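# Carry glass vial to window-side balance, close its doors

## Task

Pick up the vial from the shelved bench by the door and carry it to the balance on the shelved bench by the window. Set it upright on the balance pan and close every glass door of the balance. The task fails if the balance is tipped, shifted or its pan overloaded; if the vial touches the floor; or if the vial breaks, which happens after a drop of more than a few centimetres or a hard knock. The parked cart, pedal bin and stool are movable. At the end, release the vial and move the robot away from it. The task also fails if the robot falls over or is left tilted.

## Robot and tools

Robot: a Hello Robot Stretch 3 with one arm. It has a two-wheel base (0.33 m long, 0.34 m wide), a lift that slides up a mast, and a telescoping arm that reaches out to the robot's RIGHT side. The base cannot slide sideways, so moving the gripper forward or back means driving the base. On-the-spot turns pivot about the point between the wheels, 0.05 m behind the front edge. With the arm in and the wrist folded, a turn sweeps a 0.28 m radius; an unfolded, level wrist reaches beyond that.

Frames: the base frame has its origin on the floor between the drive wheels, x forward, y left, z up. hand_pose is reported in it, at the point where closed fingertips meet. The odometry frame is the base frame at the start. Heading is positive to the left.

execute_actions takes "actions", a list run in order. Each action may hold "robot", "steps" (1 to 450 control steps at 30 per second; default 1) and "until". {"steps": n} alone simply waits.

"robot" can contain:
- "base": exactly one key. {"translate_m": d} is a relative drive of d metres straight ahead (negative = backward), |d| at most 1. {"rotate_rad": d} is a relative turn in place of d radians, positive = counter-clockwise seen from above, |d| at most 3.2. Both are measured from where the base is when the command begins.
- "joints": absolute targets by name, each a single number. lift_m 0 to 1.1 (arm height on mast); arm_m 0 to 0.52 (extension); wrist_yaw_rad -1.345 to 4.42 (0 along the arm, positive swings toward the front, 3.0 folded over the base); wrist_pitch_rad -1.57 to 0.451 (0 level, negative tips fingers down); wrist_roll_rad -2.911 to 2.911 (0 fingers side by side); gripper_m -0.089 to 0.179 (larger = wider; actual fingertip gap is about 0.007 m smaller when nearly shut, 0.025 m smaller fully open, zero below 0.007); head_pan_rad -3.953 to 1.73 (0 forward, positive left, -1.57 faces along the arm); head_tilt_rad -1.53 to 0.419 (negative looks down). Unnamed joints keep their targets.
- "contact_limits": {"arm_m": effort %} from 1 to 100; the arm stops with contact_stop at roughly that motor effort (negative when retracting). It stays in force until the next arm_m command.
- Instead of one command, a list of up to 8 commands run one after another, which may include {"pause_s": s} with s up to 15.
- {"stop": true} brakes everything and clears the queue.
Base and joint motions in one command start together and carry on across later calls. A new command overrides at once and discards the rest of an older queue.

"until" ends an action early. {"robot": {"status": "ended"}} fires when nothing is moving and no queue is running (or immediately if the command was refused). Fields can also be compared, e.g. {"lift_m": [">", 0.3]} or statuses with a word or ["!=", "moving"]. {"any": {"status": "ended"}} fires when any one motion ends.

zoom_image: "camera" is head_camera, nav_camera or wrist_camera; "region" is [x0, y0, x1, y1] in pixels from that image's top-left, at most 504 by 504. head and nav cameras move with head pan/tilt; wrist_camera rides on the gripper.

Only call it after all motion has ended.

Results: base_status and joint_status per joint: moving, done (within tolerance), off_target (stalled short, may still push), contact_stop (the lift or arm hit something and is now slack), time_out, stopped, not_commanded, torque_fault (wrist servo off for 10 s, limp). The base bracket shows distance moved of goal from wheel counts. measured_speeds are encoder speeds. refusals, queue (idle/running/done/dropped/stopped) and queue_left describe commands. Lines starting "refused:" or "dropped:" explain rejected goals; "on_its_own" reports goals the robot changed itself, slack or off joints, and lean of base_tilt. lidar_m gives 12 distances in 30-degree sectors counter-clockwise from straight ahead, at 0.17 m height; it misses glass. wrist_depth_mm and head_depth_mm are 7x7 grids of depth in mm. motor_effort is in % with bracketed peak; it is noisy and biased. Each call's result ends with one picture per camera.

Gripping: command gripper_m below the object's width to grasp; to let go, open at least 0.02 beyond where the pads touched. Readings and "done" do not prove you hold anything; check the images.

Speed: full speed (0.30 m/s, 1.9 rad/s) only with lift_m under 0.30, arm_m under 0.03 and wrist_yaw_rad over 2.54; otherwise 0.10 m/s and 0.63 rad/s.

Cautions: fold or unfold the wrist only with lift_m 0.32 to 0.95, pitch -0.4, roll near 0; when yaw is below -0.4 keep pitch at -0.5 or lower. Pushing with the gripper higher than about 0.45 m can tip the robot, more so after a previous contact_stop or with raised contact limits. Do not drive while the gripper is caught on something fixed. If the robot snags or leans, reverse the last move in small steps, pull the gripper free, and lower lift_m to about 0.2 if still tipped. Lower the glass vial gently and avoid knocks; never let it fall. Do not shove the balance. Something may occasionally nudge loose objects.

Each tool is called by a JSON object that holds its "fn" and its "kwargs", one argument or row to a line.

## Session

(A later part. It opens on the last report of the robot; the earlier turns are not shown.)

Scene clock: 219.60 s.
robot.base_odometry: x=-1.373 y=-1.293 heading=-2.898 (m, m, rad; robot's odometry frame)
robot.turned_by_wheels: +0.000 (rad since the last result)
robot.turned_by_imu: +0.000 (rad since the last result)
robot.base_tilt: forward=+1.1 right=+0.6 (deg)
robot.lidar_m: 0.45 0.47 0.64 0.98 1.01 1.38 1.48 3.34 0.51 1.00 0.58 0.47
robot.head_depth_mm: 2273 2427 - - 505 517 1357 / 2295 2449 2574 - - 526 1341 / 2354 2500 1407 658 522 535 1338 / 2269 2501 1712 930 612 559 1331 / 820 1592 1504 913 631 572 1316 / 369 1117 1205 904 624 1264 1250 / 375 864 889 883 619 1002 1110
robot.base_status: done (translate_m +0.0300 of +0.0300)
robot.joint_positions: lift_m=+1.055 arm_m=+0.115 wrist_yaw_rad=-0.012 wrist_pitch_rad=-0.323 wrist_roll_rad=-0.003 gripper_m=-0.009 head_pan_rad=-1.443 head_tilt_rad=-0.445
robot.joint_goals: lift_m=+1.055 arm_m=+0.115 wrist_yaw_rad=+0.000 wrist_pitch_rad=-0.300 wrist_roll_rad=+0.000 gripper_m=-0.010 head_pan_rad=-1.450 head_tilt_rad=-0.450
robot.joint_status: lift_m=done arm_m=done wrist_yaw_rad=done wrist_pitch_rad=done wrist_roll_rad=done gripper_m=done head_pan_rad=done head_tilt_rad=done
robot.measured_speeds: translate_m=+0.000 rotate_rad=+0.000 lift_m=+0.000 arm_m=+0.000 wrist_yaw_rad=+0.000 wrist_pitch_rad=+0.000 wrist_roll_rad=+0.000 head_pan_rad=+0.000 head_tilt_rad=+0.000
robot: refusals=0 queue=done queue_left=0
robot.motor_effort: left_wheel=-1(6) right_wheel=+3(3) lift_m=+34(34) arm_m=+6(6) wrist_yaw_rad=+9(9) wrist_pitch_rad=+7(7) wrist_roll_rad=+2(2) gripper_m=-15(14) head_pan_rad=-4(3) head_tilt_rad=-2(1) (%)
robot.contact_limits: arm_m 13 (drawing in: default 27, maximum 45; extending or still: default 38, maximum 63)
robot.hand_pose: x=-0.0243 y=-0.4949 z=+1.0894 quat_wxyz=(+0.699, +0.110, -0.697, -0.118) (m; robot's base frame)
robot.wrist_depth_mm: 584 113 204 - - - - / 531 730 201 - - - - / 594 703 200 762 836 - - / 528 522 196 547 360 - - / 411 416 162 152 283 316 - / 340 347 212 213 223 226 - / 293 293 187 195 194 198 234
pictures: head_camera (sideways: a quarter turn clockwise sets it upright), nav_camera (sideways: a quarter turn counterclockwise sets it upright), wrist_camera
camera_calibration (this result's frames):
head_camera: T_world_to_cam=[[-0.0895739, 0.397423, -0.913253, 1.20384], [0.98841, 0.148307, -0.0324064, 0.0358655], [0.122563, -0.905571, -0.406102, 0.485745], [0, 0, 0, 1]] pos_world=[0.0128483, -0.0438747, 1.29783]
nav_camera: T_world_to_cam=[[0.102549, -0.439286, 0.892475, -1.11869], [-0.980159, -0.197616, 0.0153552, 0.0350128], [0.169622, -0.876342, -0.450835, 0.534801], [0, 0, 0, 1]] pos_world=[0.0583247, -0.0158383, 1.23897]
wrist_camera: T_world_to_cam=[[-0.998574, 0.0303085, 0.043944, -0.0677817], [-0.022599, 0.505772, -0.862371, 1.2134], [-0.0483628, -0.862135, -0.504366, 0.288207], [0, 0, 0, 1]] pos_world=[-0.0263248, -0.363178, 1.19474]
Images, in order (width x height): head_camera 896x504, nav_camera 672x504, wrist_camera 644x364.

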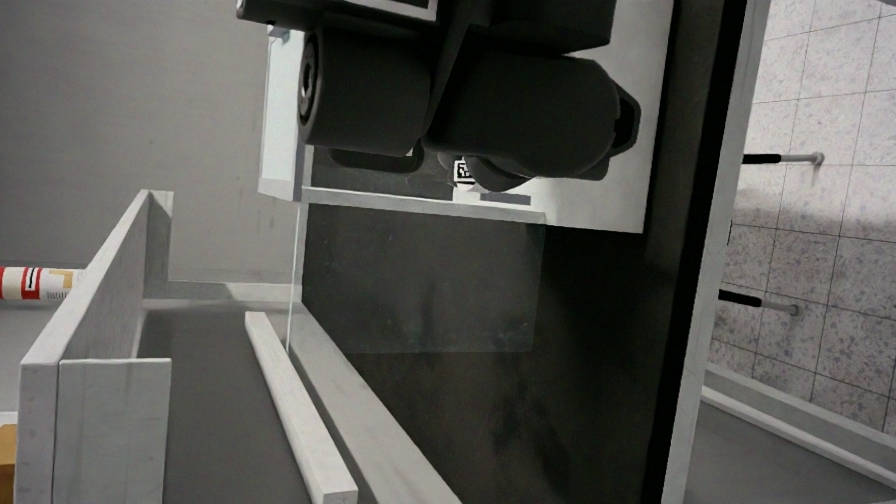

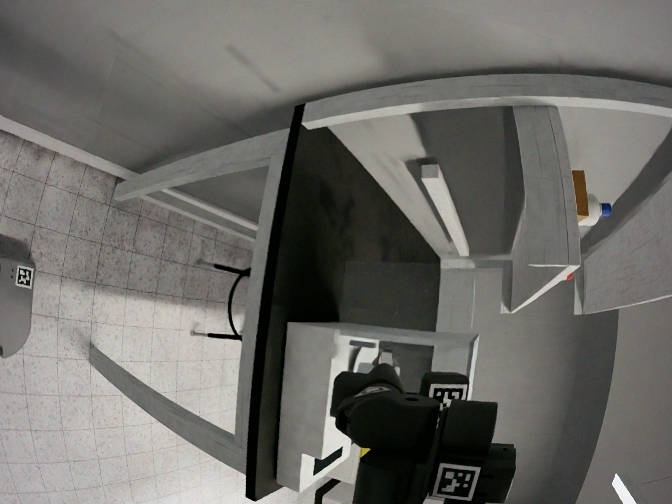

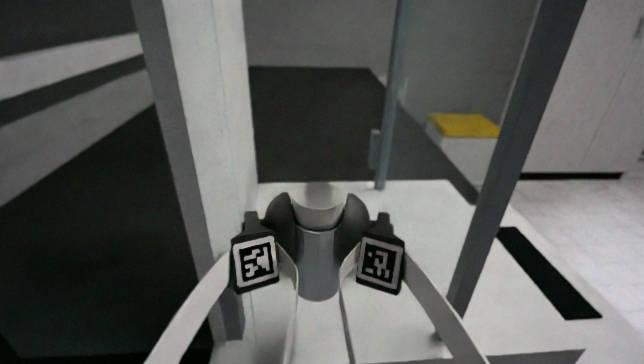

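{"fn": "execute_actions", "kwargs": {
  "actions": [
    {"robot": [{"base": {"translate_m": -0.023}}, {"joints": {"arm_m": 0.185}, "contact_limits": {"arm_m": 13}}], "steps": 450, "until": {"robot": {"status": "ended"}}}
  ]
}}

Scene clock: 227.00 s.
robot.base_odometry: x=-1.351 y=-1.287 heading=-2.898 (m, m, rad; robot's odometry frame)
robot.turned_by_wheels: +0.000 (rad since the last result)
robot.turned_by_imu: +0.000 (rad since the last result)
robot.base_tilt: forward=+1.0 right=+0.6 (deg)
robot.lidar_m: 0.47 0.49 0.67 0.98 1.01 1.38 1.46 3.34 0.50 1.00 0.60 0.49
robot.head_depth_mm: 2247 2419 - - 506 517 1353 / 2310 2494 - - 510 526 1347 / 2331 2498 1407 943 517 545 1333 / 2319 2521 1534 818 537 558 1327 / 984 1662 1543 912 631 572 1315 / 392 1234 1233 899 624 1293 1272 / 375 912 945 885 616 1063 1141
robot.base_status: done (translate_m -0.0230 of -0.0230)
robot.joint_positions: lift_m=+1.055 arm_m=+0.185 wrist_yaw_rad=-0.002 wrist_pitch_rad=-0.323 wrist_roll_rad=-0.003 gripper_m=-0.009 head_pan_rad=-1.443 head_tilt_rad=-0.445
robot.joint_goals: lift_m=+1.055 arm_m=+0.185 wrist_yaw_rad=+0.000 wrist_pitch_rad=-0.300 wrist_roll_rad=+0.000 gripper_m=-0.010 head_pan_rad=-1.450 head_tilt_rad=-0.450
robot.joint_status: lift_m=done arm_m=done wrist_yaw_rad=done wrist_pitch_rad=done wrist_roll_rad=done gripper_m=done head_pan_rad=done head_tilt_rad=done
robot.measured_speeds: translate_m=+0.000 rotate_rad=+0.000 lift_m=+0.000 arm_m=+0.000 wrist_yaw_rad=+0.000 wrist_pitch_rad=+0.000 wrist_roll_rad=+0.000 head_pan_rad=+0.000 head_tilt_rad=+0.000
robot: refusals=0 queue=done queue_left=0
robot.motor_effort: left_wheel=+2(5) right_wheel=-1(4) lift_m=+34(34) arm_m=+6(6) wrist_yaw_rad=+2(9) wrist_pitch_rad=+7(7) wrist_roll_rad=+2(2) gripper_m=-14(15) head_pan_rad=-4(4) head_tilt_rad=-1(1) (%)
robot.contact_limits: arm_m 13 (drawing in: default 27, maximum 45; extending or still: default 38, maximum 63)
robot.hand_pose: x=-0.0220 y=-0.5649 z=+1.0895 quat_wxyz=(+0.699, +0.113, -0.697, -0.114) (m; robot's base frame)
robot.wrist_depth_mm: 92 126 - - - - - / 92 126 - - - - - / 92 126 685 772 837 - - / 91 125 501 554 532 - - / 91 125 208 153 282 480 67 / 91 124 203 196 224 253 70 / 91 114 184 183 196 196 81
pictures: head_camera (sideways: a quarter turn clockwise sets it upright), nav_camera (sideways: a quarter turn counterclockwise sets it upright), wrist_camera
camera_calibration (this result's frames):
head_camera: T_world_to_cam=[[-0.0895738, 0.397423, -0.913253, 1.20384], [0.98841, 0.148307, -0.0324064, 0.0358655], [0.122562, -0.905572, -0.406102, 0.485745], [0, 0, 0, 1]] pos_world=[0.0128483, -0.0438748, 1.29783]
nav_camera: T_world_to_cam=[[0.102549, -0.439286, 0.892475, -1.11869], [-0.980159, -0.197616, 0.0153552, 0.0350128], [0.169622, -0.876342, -0.450835, 0.534801], [0, 0, 0, 1]] pos_world=[0.0583247, -0.0158383, 1.23897]
wrist_camera: T_world_to_cam=[[-0.998818, 0.0208108, 0.0439338, -0.0687832], [-0.0274088, 0.505326, -0.862493, 1.2487], [-0.04015, -0.862678, -0.504158, 0.227604], [0, 0, 0, 1]] pos_world=[-0.0253381, -0.433222, 1.19477]
Images, in order (width x height): head_camera 896x504, nav_camera 672x504, wrist_camera 644x364.

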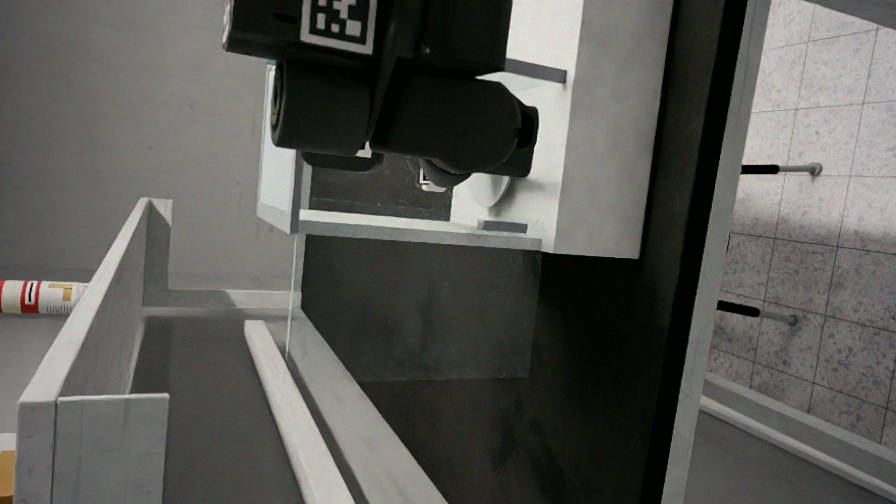

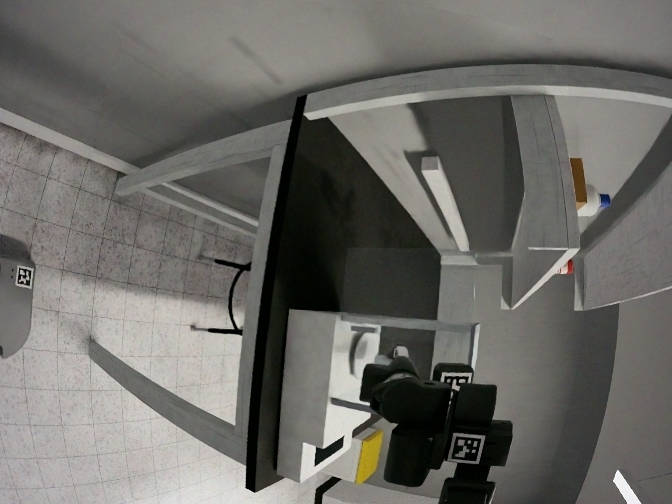

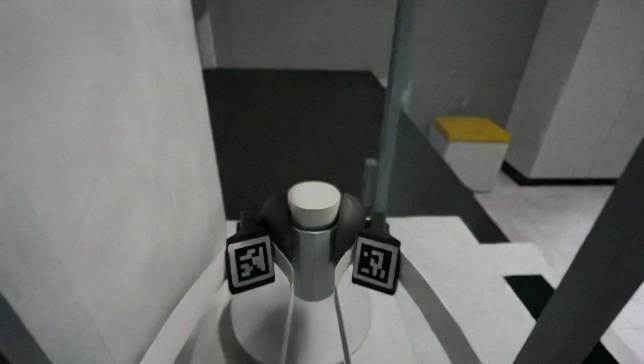

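{"fn": "execute_actions", "kwargs": {
  "actions": [
    {"robot": {"joints": {"lift_m": 1.034}}, "steps": 450, "until": {"robot": {"status": "ended"}}}
  ]
}}

Scene clock: 231.57 s.
robot.base_odometry: x=-1.351 y=-1.287 heading=-2.898 (m, m, rad; robot's odometry frame)
robot.turned_by_wheels: +0.000 (rad since the last result)
robot.turned_by_imu: +0.000 (rad since the last result)
robot.base_tilt: forward=+1.1 right=+0.4 (deg)
robot.lidar_m: 0.47 0.49 0.67 0.97 1.01 1.38 1.46 3.34 0.50 0.99 0.60 0.49
robot.head_depth_mm: 2259 2461 - - 503 517 1364 / 2296 2499 582 - 507 527 1351 / 2331 2509 1413 1005 518 544 1329 / 2302 2515 1532 818 536 558 1322 / 980 1660 1550 916 631 571 1317 / 392 1232 1231 899 624 1297 1271 / 375 910 947 883 617 1057 1142
robot.base_status: done (translate_m -0.0230 of -0.0230)
robot.joint_positions: lift_m=+1.034 arm_m=+0.185 wrist_yaw_rad=-0.002 wrist_pitch_rad=-0.322 wrist_roll_rad=-0.003 gripper_m=-0.009 head_pan_rad=-1.443 head_tilt_rad=-0.445
robot.joint_goals: lift_m=+1.034 arm_m=+0.185 wrist_yaw_rad=+0.000 wrist_pitch_rad=-0.300 wrist_roll_rad=+0.000 gripper_m=-0.010 head_pan_rad=-1.450 head_tilt_rad=-0.450
robot.joint_status: lift_m=done arm_m=done wrist_yaw_rad=done wrist_pitch_rad=done wrist_roll_rad=done gripper_m=done head_pan_rad=done head_tilt_rad=done
robot.measured_speeds: translate_m=+0.000 rotate_rad=+0.000 lift_m=+0.000 arm_m=+0.000 wrist_yaw_rad=+0.000 wrist_pitch_rad=+0.000 wrist_roll_rad=+0.000 head_pan_rad=+0.000 head_tilt_rad=+0.000
robot: refusals=0 queue=done queue_left=0
robot.motor_effort: left_wheel=+1(2) right_wheel=-1(1) lift_m=+23(31) arm_m=+6(6) wrist_yaw_rad=+2(2) wrist_pitch_rad=+7(6) wrist_roll_rad=+2(2) gripper_m=-13(14) head_pan_rad=-3(4) head_tilt_rad=-2(1) (%)
robot.contact_limits: arm_m 13 (drawing in: default 27, maximum 45; extending or still: default 38, maximum 63)
robot.hand_pose: x=-0.0220 y=-0.5650 z=+1.0690 quat_wxyz=(+0.699, +0.113, -0.697, -0.114) (m; robot's base frame)
robot.wrist_depth_mm: 92 126 - - - - - / 92 126 - - - - - / 92 126 654 725 720 - - / 92 125 468 509 491 - - / 91 125 210 153 252 302 67 / 91 124 179 173 198 207 70 / 91 114 166 162 174 175 81
pictures: head_camera (sideways: a quarter turn clockwise sets it upright), nav_camera (sideways: a quarter turn counterclockwise sets it upright), wrist_camera
camera_calibration (this result's frames):
head_camera: T_world_to_cam=[[-0.0895739, 0.397423, -0.913253, 1.20384], [0.98841, 0.148307, -0.0324064, 0.0358655], [0.122562, -0.905572, -0.406102, 0.485745], [0, 0, 0, 1]] pos_world=[0.0128483, -0.0438747, 1.29783]
nav_camera: T_world_to_cam=[[0.102549, -0.439286, 0.892475, -1.11869], [-0.980159, -0.197616, 0.0153553, 0.0350128], [0.169622, -0.876342, -0.450835, 0.5348], [0, 0, 0, 1]] pos_world=[0.0583247, -0.0158383, 1.23897]
wrist_camera: T_world_to_cam=[[-0.998818, 0.020832, 0.0439246, -0.0678605], [-0.0274099, 0.504902, -0.862741, 1.23109], [-0.0401503, -0.862925, -0.503734, 0.21664], [0, 0, 0, 1]] pos_world=[-0.025338, -0.433224, 1.17423]
Images, in order (width x height): head_camera 896x504, nav_camera 672x504, wrist_camera 644x364.

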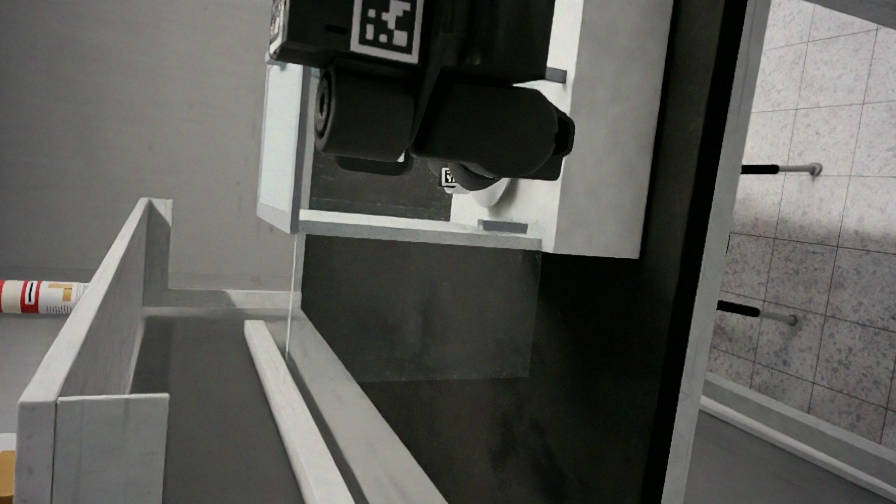

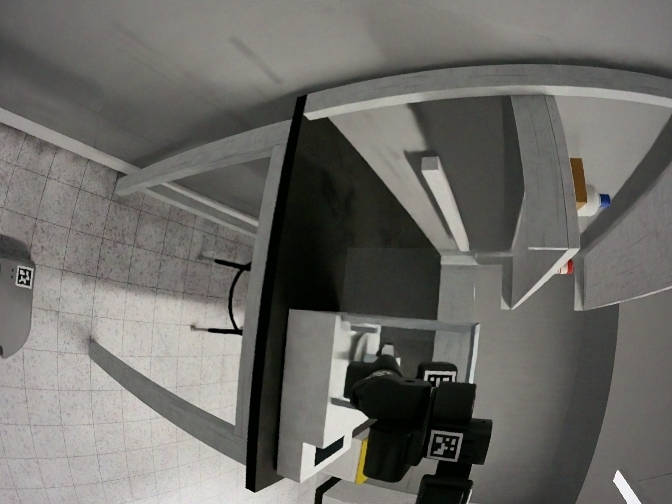

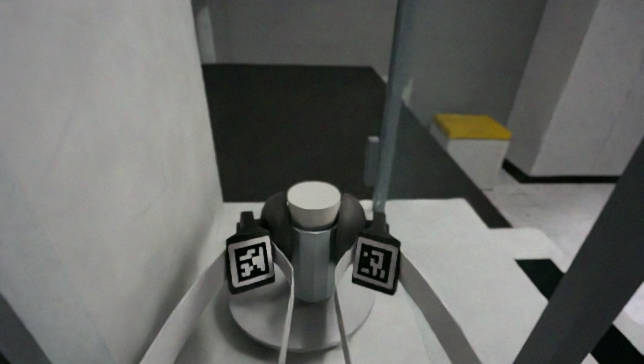

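{"fn": "execute_actions", "kwargs": {
  "actions": [
    {"robot": [{"joints": {"lift_m": 1.031}}, {"pause_s": 0.3}, {"joints": {"gripper_m": 0.065}}], "steps": 450, "until": {"robot": {"status": "ended"}}}
  ]
}}

Scene clock: 235.03 s.
robot.base_odometry: x=-1.351 y=-1.287 heading=-2.898 (m, m, rad; robot's odometry frame)
robot.turned_by_wheels: +0.000 (rad since the last result)
robot.turned_by_imu: +0.000 (rad since the last result)
robot.base_tilt: forward=+1.1 right=+0.5 (deg)
robot.lidar_m: 0.48 0.49 0.67 0.98 1.01 1.38 1.46 3.35 0.50 0.99 0.60 0.49
robot.head_depth_mm: 2295 2429 - - 500 516 1349 / 2297 2461 1815 - 508 526 1351 / 2307 2505 1489 1017 519 545 1332 / 2343 2503 1545 815 535 557 1329 / 980 1671 1549 914 632 572 1315 / 392 1234 1236 902 622 1305 1271 / 375 909 940 887 617 1059 1143
robot.base_status: done (translate_m -0.0230 of -0.0230)
robot.joint_positions: lift_m=+1.031 arm_m=+0.185 wrist_yaw_rad=-0.002 wrist_pitch_rad=-0.321 wrist_roll_rad=-0.003 gripper_m=+0.065 head_pan_rad=-1.443 head_tilt_rad=-0.445
robot.joint_goals: lift_m=+1.031 arm_m=+0.185 wrist_yaw_rad=+0.000 wrist_pitch_rad=-0.300 wrist_roll_rad=+0.000 gripper_m=+0.065 head_pan_rad=-1.450 head_tilt_rad=-0.450
robot.joint_status: lift_m=done arm_m=done wrist_yaw_rad=done wrist_pitch_rad=done wrist_roll_rad=done gripper_m=done head_pan_rad=done head_tilt_rad=done
robot.measured_speeds: translate_m=+0.000 rotate_rad=+0.000 lift_m=+0.000 arm_m=+0.000 wrist_yaw_rad=+0.000 wrist_pitch_rad=+0.000 wrist_roll_rad=+0.000 head_pan_rad=+0.000 head_tilt_rad=+0.000
robot: refusals=0 queue=done queue_left=0
robot.motor_effort: left_wheel=+1(2) right_wheel=-1(1) lift_m=+23(20) arm_m=+6(6) wrist_yaw_rad=+2(2) wrist_pitch_rad=+6(7) wrist_roll_rad=+2(2) gripper_m=+0(81) head_pan_rad=-4(4) head_tilt_rad=-1(2) (%)
robot.contact_limits: arm_m 13 (drawing in: default 27, maximum 45; extending or still: default 38, maximum 63)
robot.hand_pose: x=-0.0220 y=-0.5651 z=+1.0664 quat_wxyz=(+0.699, +0.113, -0.697, -0.114) (m; robot's base frame)
robot.wrist_depth_mm: 92 125 - - - - - / 92 126 - - - - - / 92 126 645 697 727 - - / 91 125 379 502 486 - - / 91 125 210 158 260 296 67 / 91 115 181 170 189 203 70 / 90 124 163 160 171 166 80
pictures: head_camera (sideways: a quarter turn clockwise sets it upright), nav_camera (sideways: a quarter turn counterclockwise sets it upright), wrist_camera
camera_calibration (this result's frames):
head_camera: T_world_to_cam=[[-0.0895739, 0.397424, -0.913253, 1.20384], [0.98841, 0.148307, -0.0324064, 0.0358655], [0.122562, -0.905571, -0.406102, 0.485745], [0, 0, 0, 1]] pos_world=[0.0128483, -0.0438747, 1.29783]
nav_camera: T_world_to_cam=[[0.102549, -0.439286, 0.892475, -1.11869], [-0.980159, -0.197616, 0.0153552, 0.0350128], [0.169622, -0.876342, -0.450835, 0.534801], [0, 0, 0, 1]] pos_world=[0.0583247, -0.0158383, 1.23897]
wrist_camera: T_world_to_cam=[[-0.998817, 0.020898, 0.0438965, -0.0676742], [-0.0274129, 0.503601, -0.863501, 1.22897], [-0.0401518, -0.863683, -0.502433, 0.213356], [0, 0, 0, 1]] pos_world=[-0.025338, -0.433223, 1.17138]
Images, in order (width x height): head_camera 896x504, nav_camera 672x504, wrist_camera 644x364.

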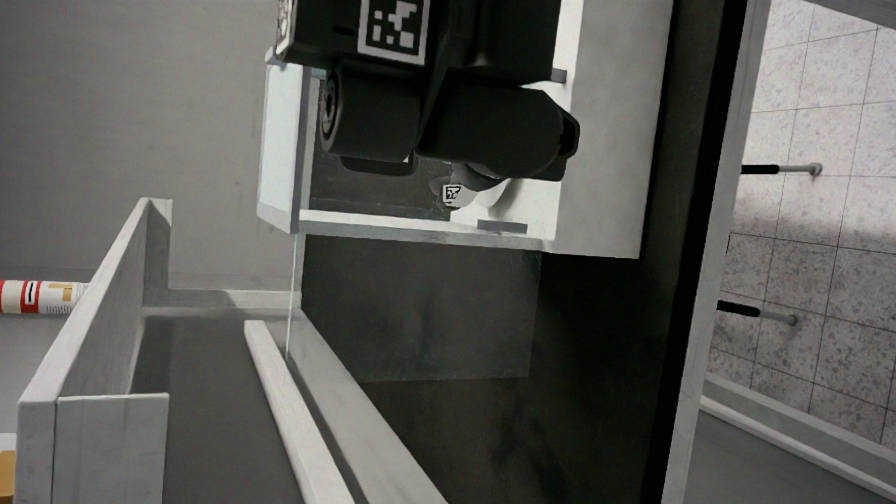

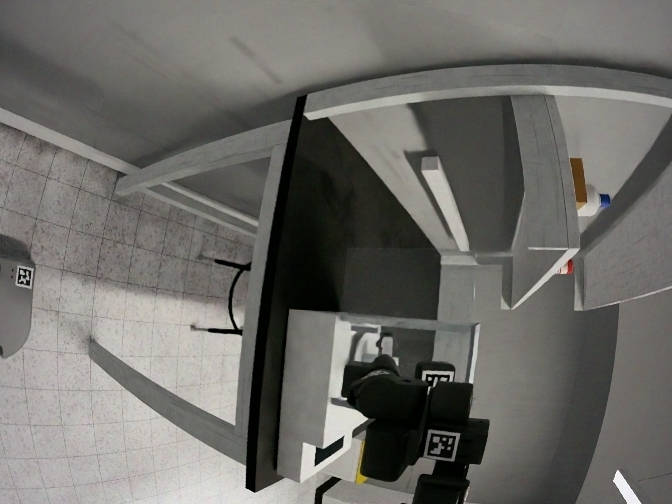

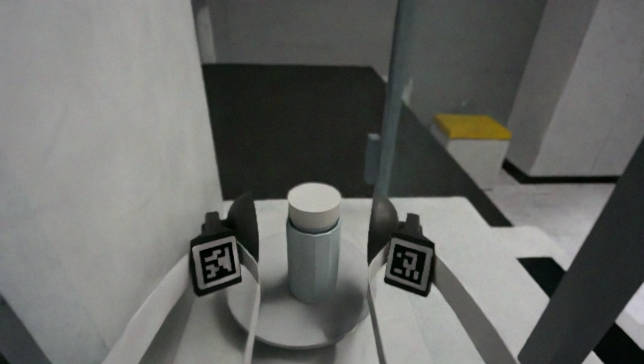

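{"fn": "execute_actions", "kwargs": {
  "actions": [
    {"robot": [{"joints": {"arm_m": 0.142}}, {"joints": {"gripper_m": 0.005}}, {"joints": {"arm_m": 0.04}}, {"base": {"translate_m": 0.09}}], "steps": 450, "until": {"robot": {"status": "ended"}}}
  ]
}}

Scene clock: 246.93 s.
robot.base_odometry: x=-1.438 y=-1.309 heading=-2.898 (m, m, rad; robot's odometry frame)
robot.turned_by_wheels: +0.000 (rad since the last result)
robot.turned_by_imu: +0.000 (rad since the last result)
robot.base_tilt: forward=+1.1 right=+0.5 (deg)
robot.lidar_m: 0.39 0.40 0.55 0.98 1.01 1.38 1.54 3.34 0.54 0.99 0.54 0.40
robot.head_depth_mm: 2270 2457 2521 1134 - - 1284 / 2297 2469 1325 817 - - - / 2336 2473 1752 1009 658 546 1286 / 368 1987 1704 926 639 561 1326 / 364 1263 1350 915 631 575 1313 / 370 946 1011 903 624 1144 1221 / 377 735 773 797 618 634 735
robot.base_status: done (translate_m +0.0900 of +0.0900)
robot.joint_positions: lift_m=+1.031 arm_m=+0.040 wrist_yaw_rad=-0.002 wrist_pitch_rad=-0.321 wrist_roll_rad=-0.003 gripper_m=+0.005 head_pan_rad=-1.443 head_tilt_rad=-0.445
robot.joint_goals: lift_m=+1.031 arm_m=+0.040 wrist_yaw_rad=+0.000 wrist_pitch_rad=-0.300 wrist_roll_rad=+0.000 gripper_m=+0.005 head_pan_rad=-1.450 head_tilt_rad=-0.450
robot.joint_status: lift_m=done arm_m=done wrist_yaw_rad=done wrist_pitch_rad=done wrist_roll_rad=done gripper_m=done head_pan_rad=done head_tilt_rad=done
robot.measured_speeds: translate_m=+0.000 rotate_rad=+0.000 lift_m=+0.000 arm_m=+0.000 wrist_yaw_rad=+0.000 wrist_pitch_rad=+0.000 wrist_roll_rad=+0.000 head_pan_rad=+0.000 head_tilt_rad=+0.000
robot: refusals=0 queue=done queue_left=0
robot.motor_effort: left_wheel=+2(7) right_wheel=-1(2) lift_m=+23(23) arm_m=-5(4) wrist_yaw_rad=+2(2) wrist_pitch_rad=+6(6) wrist_roll_rad=+2(2) gripper_m=+0(79) head_pan_rad=-4(3) head_tilt_rad=+0(1) (%)
robot.hand_pose: x=-0.0219 y=-0.4210 z=+1.0664 quat_wxyz=(+0.699, +0.113, -0.697, -0.114) (m; robot's base frame)
robot.wrist_depth_mm: 486 705 - - - - - / 457 750 - - - - - / 492 647 706 659 390 - - / 463 497 503 299 301 308 - / 385 388 392 - 251 249 277 / 316 319 313 276 259 264 276 / 266 270 271 274 276 277 281
pictures: head_camera (sideways: a quarter turn clockwise sets it upright), nav_camera (sideways: a quarter turn counterclockwise sets it upright), wrist_camera
camera_calibration (this result's frames):
head_camera: T_world_to_cam=[[-0.0895736, 0.397424, -0.913253, 1.20384], [0.98841, 0.148306, -0.0324064, 0.0358655], [0.122562, -0.905572, -0.406102, 0.485745], [0, 0, 0, 1]] pos_world=[0.0128483, -0.0438748, 1.29783]
nav_camera: T_world_to_cam=[[0.102548, -0.439286, 0.892475, -1.11869], [-0.980159, -0.197615, 0.0153552, 0.0350128], [0.169621, -0.876342, -0.450835, 0.534801], [0, 0, 0, 1]] pos_world=[0.0583246, -0.0158384, 1.23897]
wrist_camera: T_world_to_cam=[[-0.998823, 0.0206308, 0.0438965, -0.0707369], [-0.0275476, 0.503592, -0.863502, 1.15635], [-0.0399207, -0.863695, -0.502431, 0.337886], [0, 0, 0, 1]] pos_world=[-0.0253103, -0.289041, 1.17138]
Images, in order (width x height): head_camera 896x504, nav_camera 672x504, wrist_camera 644x364.

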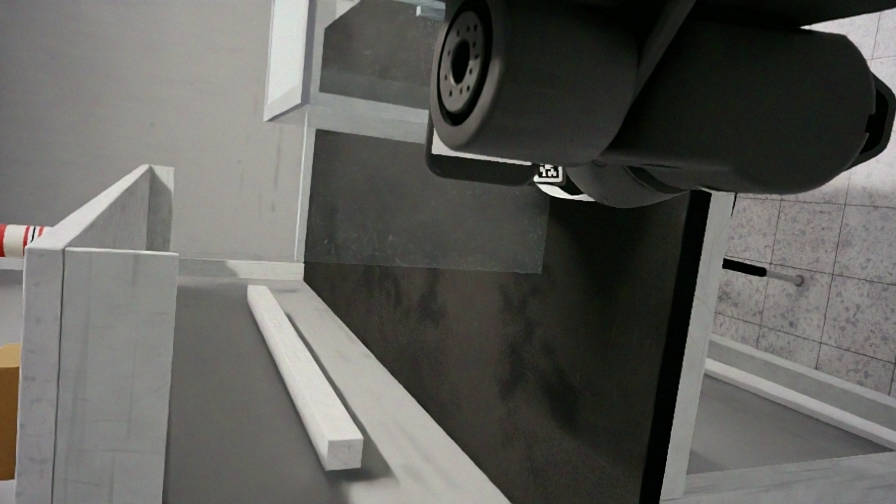

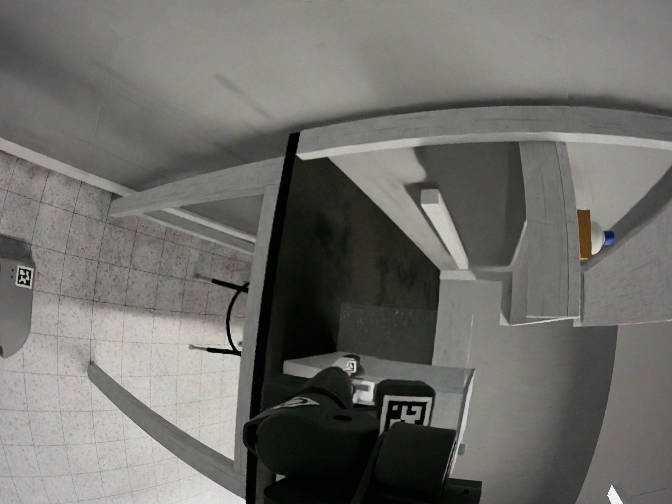

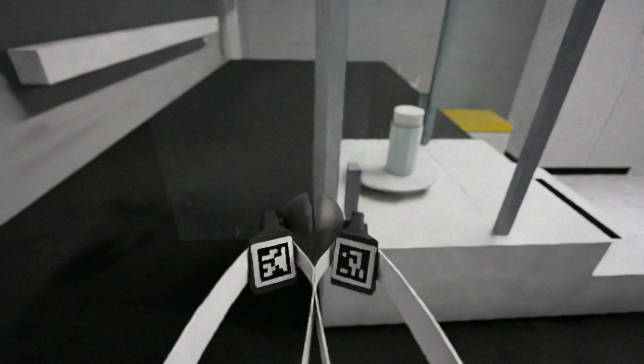

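{"fn": "execute_actions", "kwargs": {
  "actions": [
    {"robot": {"joints": {"arm_m": 0.10}, "contact_limits": {"arm_m": 11}}, "steps": 450, "until": {"robot": {"status": "ended"}}}
  ]
}}

Scene clock: 249.93 s.
robot.base_odometry: x=-1.438 y=-1.309 heading=-2.898 (m, m, rad; robot's odometry frame)
robot.turned_by_wheels: +0.000 (rad since the last result)
robot.turned_by_imu: +0.000 (rad since the last result)
robot.base_tilt: forward=+1.2 right=+0.6 (deg)
robot.lidar_m: 0.39 0.40 0.55 0.98 1.01 1.38 1.54 3.33 0.54 0.99 0.54 0.40
robot.head_depth_mm: 2270 2442 2537 - - 544 1364 / 2288 2502 1324 - - - 1341 / 2338 2527 1763 1005 631 562 1347 / 369 1973 1706 931 641 562 1325 / 366 1246 1361 915 631 575 1317 / 372 948 1011 901 624 1145 1220 / 378 737 773 800 620 637 736
robot.base_status: done (translate_m +0.0900 of +0.0900)
robot.joint_positions: lift_m=+1.031 arm_m=+0.082 wrist_yaw_rad=-0.001 wrist_pitch_rad=-0.325 wrist_roll_rad=-0.003 gripper_m=+0.005 head_pan_rad=-1.443 head_tilt_rad=-0.446
robot.joint_goals: lift_m=+1.031 arm_m=+0.082 wrist_yaw_rad=+0.000 wrist_pitch_rad=-0.300 wrist_roll_rad=+0.000 gripper_m=+0.005 head_pan_rad=-1.450 head_tilt_rad=-0.450
robot.joint_status: lift_m=done arm_m=contact_stop wrist_yaw_rad=done wrist_pitch_rad=done wrist_roll_rad=done gripper_m=done head_pan_rad=done head_tilt_rad=done
robot.measured_speeds: translate_m=+0.000 rotate_rad=+0.001 lift_m=+0.000 arm_m=-0.006 wrist_yaw_rad=-0.010 wrist_pitch_rad=+0.000 wrist_roll_rad=+0.000 head_pan_rad=+0.000 head_tilt_rad=+0.000
robot: refusals=0 queue=dropped queue_left=0
robot.on_its_own: arm_m is slack since a contact_stop, until your next command for it (your +0.100 is given up)
robot.motor_effort: left_wheel=+1(3) right_wheel=+0(2) lift_m=+23(23) arm_m=+9(13) wrist_yaw_rad=+1(3) wrist_pitch_rad=+7(8) wrist_roll_rad=+2(2) gripper_m=+0(1) head_pan_rad=-4(4) head_tilt_rad=-2(1) (%)
robot.contact_limits: arm_m 11 (drawing in: default 27, maximum 45; extending or still: default 38, maximum 63)
robot.hand_pose: x=-0.0218 y=-0.4616 z=+1.0654 quat_wxyz=(+0.699, +0.114, -0.696, -0.115) (m; robot's base frame)
robot.wrist_depth_mm: 483 701 - - - - - / 444 763 - 925 - - - / 502 654 701 608 650 - - / 459 492 499 304 271 322 - / 379 385 390 - 247 247 251 / 313 316 310 267 210 211 217 / 265 269 271 236 224 235 244
pictures: head_camera (sideways: a quarter turn clockwise sets it upright), nav_camera (sideways: a quarter turn counterclockwise sets it upright), wrist_camera
camera_calibration (this result's frames):
head_camera: T_world_to_cam=[[-0.0895933, 0.397582, -0.913182, 1.20374], [0.98841, 0.14831, -0.0324026, 0.0358607], [0.122551, -0.905501, -0.406262, 0.485954], [0, 0, 0, 1]] pos_world=[0.0128481, -0.0438741, 1.29782]
nav_camera: T_world_to_cam=[[0.102568, -0.439441, 0.892396, -1.11859], [-0.980159, -0.197616, 0.0153428, 0.0350291], [0.16961, -0.876264, -0.450992, 0.535004], [0, 0, 0, 1]] pos_world=[0.0583232, -0.0158275, 1.23897]
wrist_camera: T_world_to_cam=[[-0.998834, 0.0199082, 0.0439758, -0.0701458], [-0.0278168, 0.507156, -0.861405, 1.17539], [-0.0394516, -0.861624, -0.506011, 0.307066], [0, 0, 0, 1]] pos_world=[-0.0252541, -0.330136, 1.17095]
Images, in order (width x height): head_camera 896x504, nav_camera 672x504, wrist_camera 644x364.

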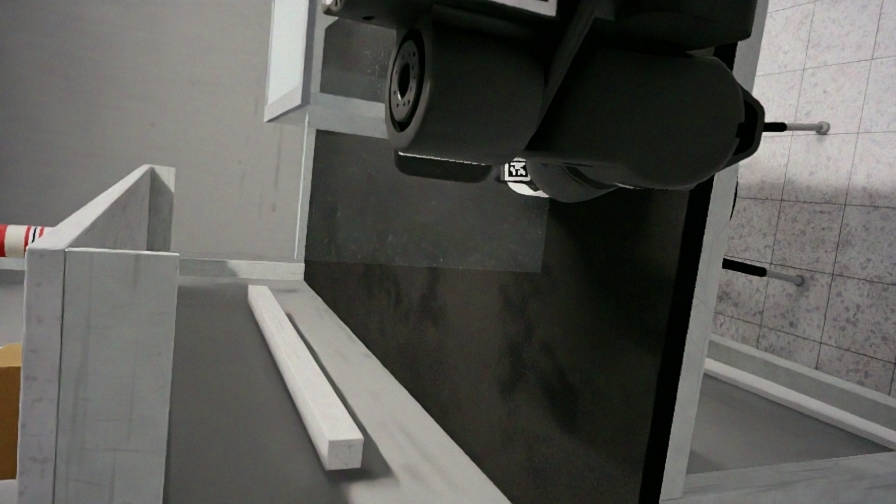

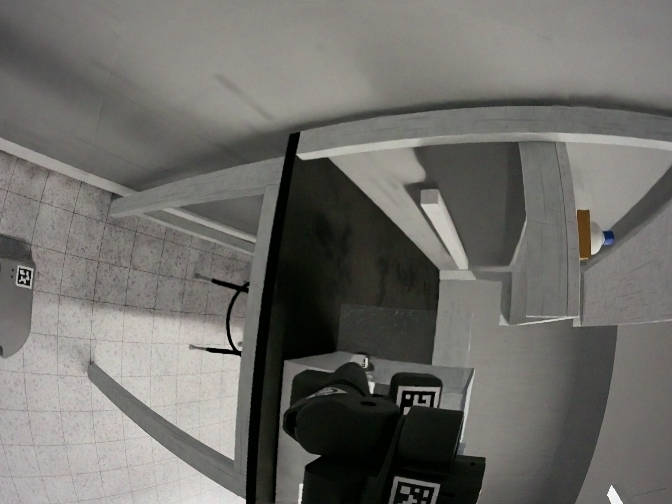

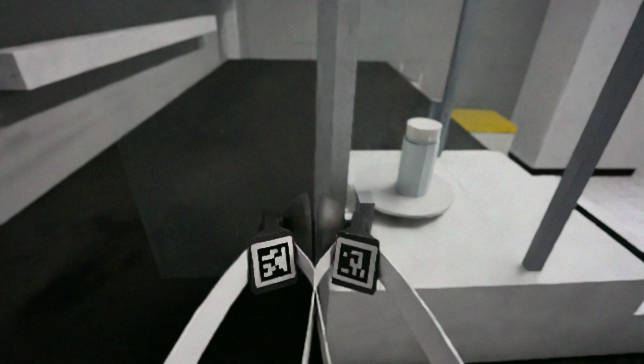

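{"fn": "execute_actions", "kwargs": {
  "actions": [
    {"robot": [{"joints": {"arm_m": 0.076}, "contact_limits": {"arm_m": 15}}, {"base": {"translate_m": -0.06}}], "steps": 450, "until": {"robot": {"status": "ended"}}}
  ]
}}

Scene clock: 254.00 s.
robot.base_odometry: x=-1.380 y=-1.295 heading=-2.898 (m, m, rad; robot's odometry frame)
robot.turned_by_wheels: +0.000 (rad since the last result)
robot.turned_by_imu: +0.000 (rad since the last result)
robot.base_tilt: forward=+1.0 right=+0.6 (deg)
robot.lidar_m: 0.45 0.46 0.63 0.98 1.01 1.38 1.49 3.34 0.51 0.99 0.57 0.46
robot.head_depth_mm: 2267 2450 1557 - - - 1358 / 2302 2467 1467 - - - 1334 / 2324 2512 1428 881 520 556 1332 / 1024 2512 1706 928 639 558 1326 / 584 1567 1500 912 631 573 1319 / 370 1095 1172 899 622 1309 1244 / 376 851 873 879 618 1002 1111
robot.base_status: done (translate_m -0.0600 of -0.0600)
robot.joint_positions: lift_m=+1.031 arm_m=+0.076 wrist_yaw_rad=+0.002 wrist_pitch_rad=-0.321 wrist_roll_rad=-0.003 gripper_m=+0.005 head_pan_rad=-1.443 head_tilt_rad=-0.446
robot.joint_goals: lift_m=+1.031 arm_m=+0.076 wrist_yaw_rad=+0.000 wrist_pitch_rad=-0.300 wrist_roll_rad=+0.000 gripper_m=+0.005 head_pan_rad=-1.450 head_tilt_rad=-0.450
robot.joint_status: lift_m=done arm_m=done wrist_yaw_rad=done wrist_pitch_rad=done wrist_roll_rad=done gripper_m=done head_pan_rad=done head_tilt_rad=done
robot.measured_speeds: translate_m=+0.000 rotate_rad=+0.000 lift_m=+0.000 arm_m=+0.000 wrist_yaw_rad=+0.000 wrist_pitch_rad=+0.000 wrist_roll_rad=+0.000 head_pan_rad=+0.000 head_tilt_rad=+0.000
robot: refusals=0 queue=done queue_left=0
robot.motor_effort: left_wheel=+2(5) right_wheel=-2(6) lift_m=+23(23) arm_m=-5(6) wrist_yaw_rad=-1(2) wrist_pitch_rad=+6(7) wrist_roll_rad=+2(2) gripper_m=+0(1) head_pan_rad=-4(4) head_tilt_rad=-1(1) (%)
robot.contact_limits: arm_m 15 (drawing in: default 27, maximum 45; extending or still: default 38, maximum 63)
robot.hand_pose: x=-0.0209 y=-0.4569 z=+1.0662 quat_wxyz=(+0.700, +0.114, -0.696, -0.112) (m; robot's base frame)
robot.wrist_depth_mm: 548 783 229 - - - - / 548 858 228 - - - - / 575 686 315 656 708 - - / 485 490 315 273 317 401 - / 386 384 374 - 249 250 - / 318 318 307 207 212 217 245 / 269 271 255 227 232 240 249
pictures: head_camera (sideways: a quarter turn clockwise sets it upright), nav_camera (sideways: a quarter turn counterclockwise sets it upright), wrist_camera
camera_calibration (this result's frames):
head_camera: T_world_to_cam=[[-0.0895922, 0.397583, -0.913182, 1.20374], [0.98841, 0.148307, -0.0324026, 0.0358607], [0.122549, -0.905502, -0.406262, 0.485954], [0, 0, 0, 1]] pos_world=[0.012848, -0.0438741, 1.29782]
nav_camera: T_world_to_cam=[[0.102566, -0.439442, 0.892396, -1.11859], [-0.98016, -0.197613, 0.0153428, 0.0350291], [0.169607, -0.876265, -0.450992, 0.535004], [0, 0, 0, 1]] pos_world=[0.0583232, -0.0158276, 1.23897]
wrist_camera: T_world_to_cam=[[-0.998903, 0.0162692, 0.0439069, -0.0709738], [-0.0297345, 0.503966, -0.863212, 1.17418], [-0.0361714, -0.86357, -0.502929, 0.30749], [0, 0, 0, 1]] pos_world=[-0.0248601, -0.32505, 1.17132]
Images, in order (width x height): head_camera 896x504, nav_camera 672x504, wrist_camera 644x364.

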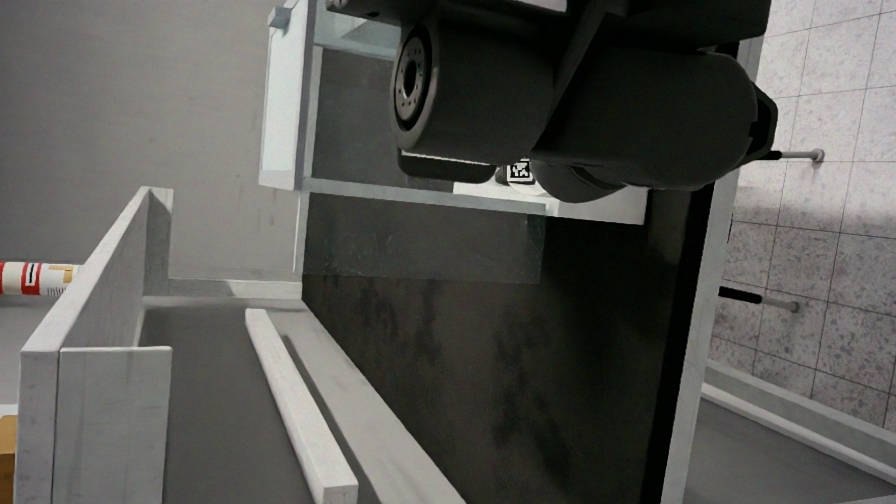

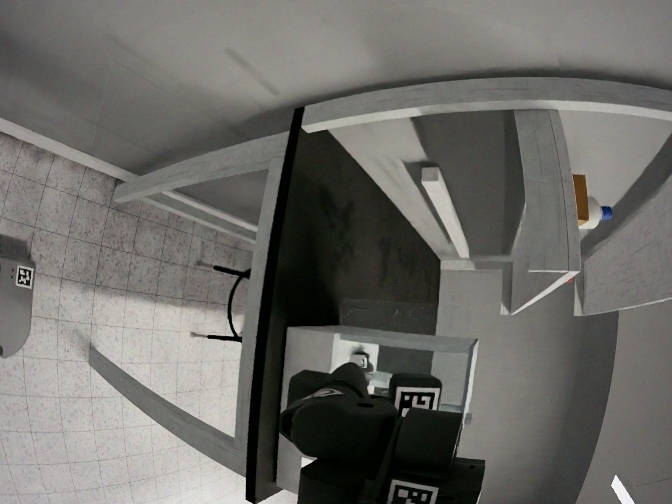

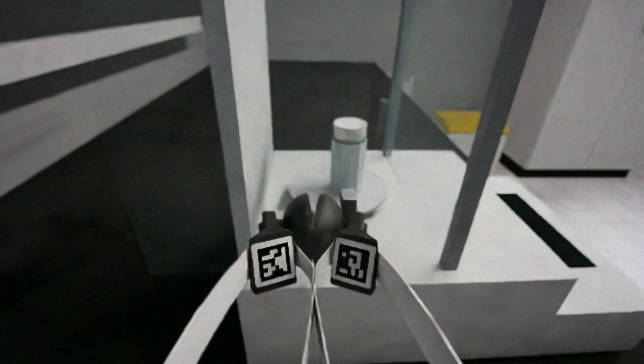

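{"fn": "execute_actions", "kwargs": {
  "actions": [
    {"robot": {"base": {"translate_m": -0.052}}, "steps": 450, "until": {"robot": {"status": "ended"}}}
  ]
}}

Scene clock: 258.27 s.
robot.base_odometry: x=-1.329 y=-1.282 heading=-2.898 (m, m, rad; robot's odometry frame)
robot.turned_by_wheels: +0.000 (rad since the last result)
robot.turned_by_imu: +0.000 (rad since the last result)
robot.base_tilt: forward=+1.0 right=+0.6 (deg)
robot.lidar_m: 0.50 0.52 0.70 0.98 1.01 1.38 1.44 3.33 0.49 1.00 0.61 0.52
robot.head_depth_mm: 2285 2463 2564 - - - 1250 / 2304 2476 1326 - - - 1350 / 2343 2528 1550 1006 526 554 1330 / 2360 2535 1365 615 525 557 1325 / 993 1731 1649 914 631 572 1318 / 655 1285 1269 899 623 1278 1309 / 375 950 994 888 620 1110 1162
robot.base_status: done (translate_m -0.0520 of -0.0520)
robot.joint_positions: lift_m=+1.031 arm_m=+0.076 wrist_yaw_rad=+0.002 wrist_pitch_rad=-0.321 wrist_roll_rad=-0.003 gripper_m=+0.005 head_pan_rad=-1.443 head_tilt_rad=-0.446
robot.joint_goals: lift_m=+1.031 arm_m=+0.076 wrist_yaw_rad=+0.000 wrist_pitch_rad=-0.300 wrist_roll_rad=+0.000 gripper_m=+0.005 head_pan_rad=-1.450 head_tilt_rad=-0.450
robot.joint_status: lift_m=done arm_m=done wrist_yaw_rad=done wrist_pitch_rad=done wrist_roll_rad=done gripper_m=done head_pan_rad=done head_tilt_rad=done
robot.measured_speeds: translate_m=+0.000 rotate_rad=+0.000 lift_m=+0.000 arm_m=+0.000 wrist_yaw_rad=+0.000 wrist_pitch_rad=+0.000 wrist_roll_rad=+0.000 head_pan_rad=+0.000 head_tilt_rad=+0.000
robot: refusals=0 queue=done queue_left=0
robot.motor_effort: left_wheel=+2(5) right_wheel=-2(5) lift_m=+23(23) arm_m=-5(5) wrist_yaw_rad=-2(2) wrist_pitch_rad=+6(6) wrist_roll_rad=+2(2) gripper_m=+0(0) head_pan_rad=-4(4) head_tilt_rad=-2(2) (%)
robot.contact_limits: arm_m 15 (drawing in: default 27, maximum 45; extending or still: default 38, maximum 63)
robot.hand_pose: x=-0.0209 y=-0.4569 z=+1.0663 quat_wxyz=(+0.700, +0.114, -0.696, -0.112) (m; robot's base frame)
robot.wrist_depth_mm: 580 162 - - - - - / 624 175 - - - - - / 612 192 309 374 724 - - / 489 212 270 284 321 - - / 382 365 244 - 236 310 - / 313 307 207 207 213 236 - / 268 266 224 227 234 243 -
pictures: head_camera (sideways: a quarter turn clockwise sets it upright), nav_camera (sideways: a quarter turn counterclockwise sets it upright), wrist_camera
camera_calibration (this result's frames):
head_camera: T_world_to_cam=[[-0.0895923, 0.397583, -0.913182, 1.20374], [0.98841, 0.148307, -0.0324026, 0.0358607], [0.122549, -0.905501, -0.406262, 0.485954], [0, 0, 0, 1]] pos_world=[0.012848, -0.0438741, 1.29782]
nav_camera: T_world_to_cam=[[0.102566, -0.439442, 0.892396, -1.11859], [-0.98016, -0.197614, 0.0153428, 0.0350291], [0.169608, -0.876265, -0.450992, 0.535004], [0, 0, 0, 1]] pos_world=[0.0583232, -0.0158276, 1.23897]
wrist_camera: T_world_to_cam=[[-0.998903, 0.0162703, 0.0439051, -0.0709715], [-0.0297354, 0.503893, -0.863254, 1.17421], [-0.0361689, -0.863613, -0.502856, 0.307395], [0, 0, 0, 1]] pos_world=[-0.0248599, -0.32505, 1.17133]
Images, in order (width x height): head_camera 896x504, nav_camera 672x504, wrist_camera 644x364.

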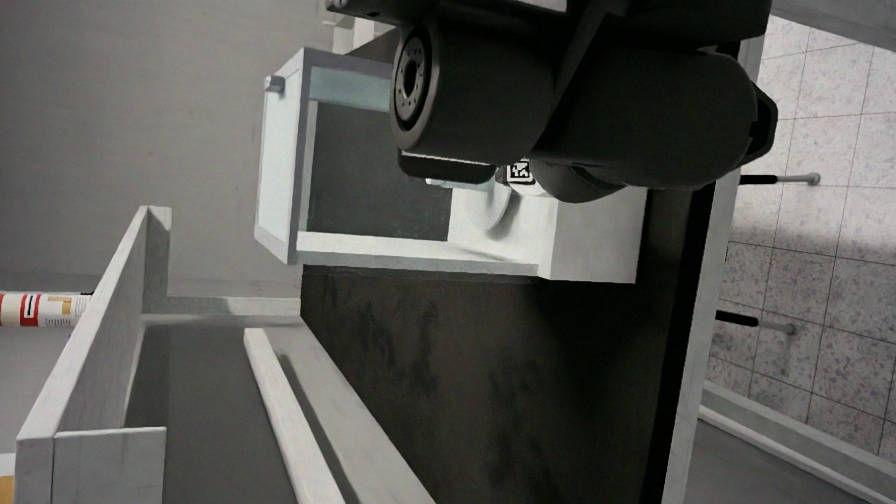

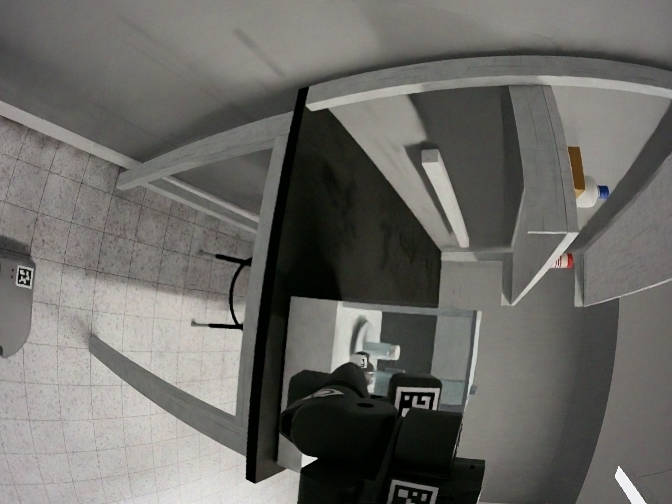

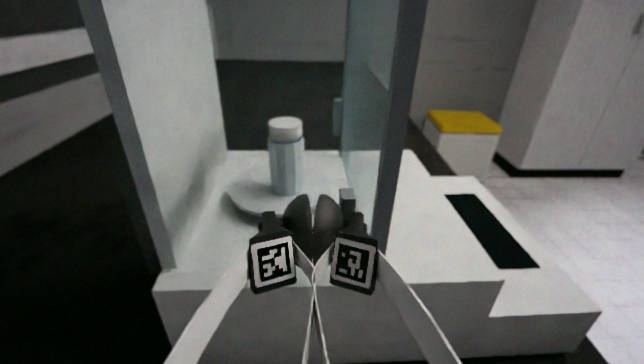

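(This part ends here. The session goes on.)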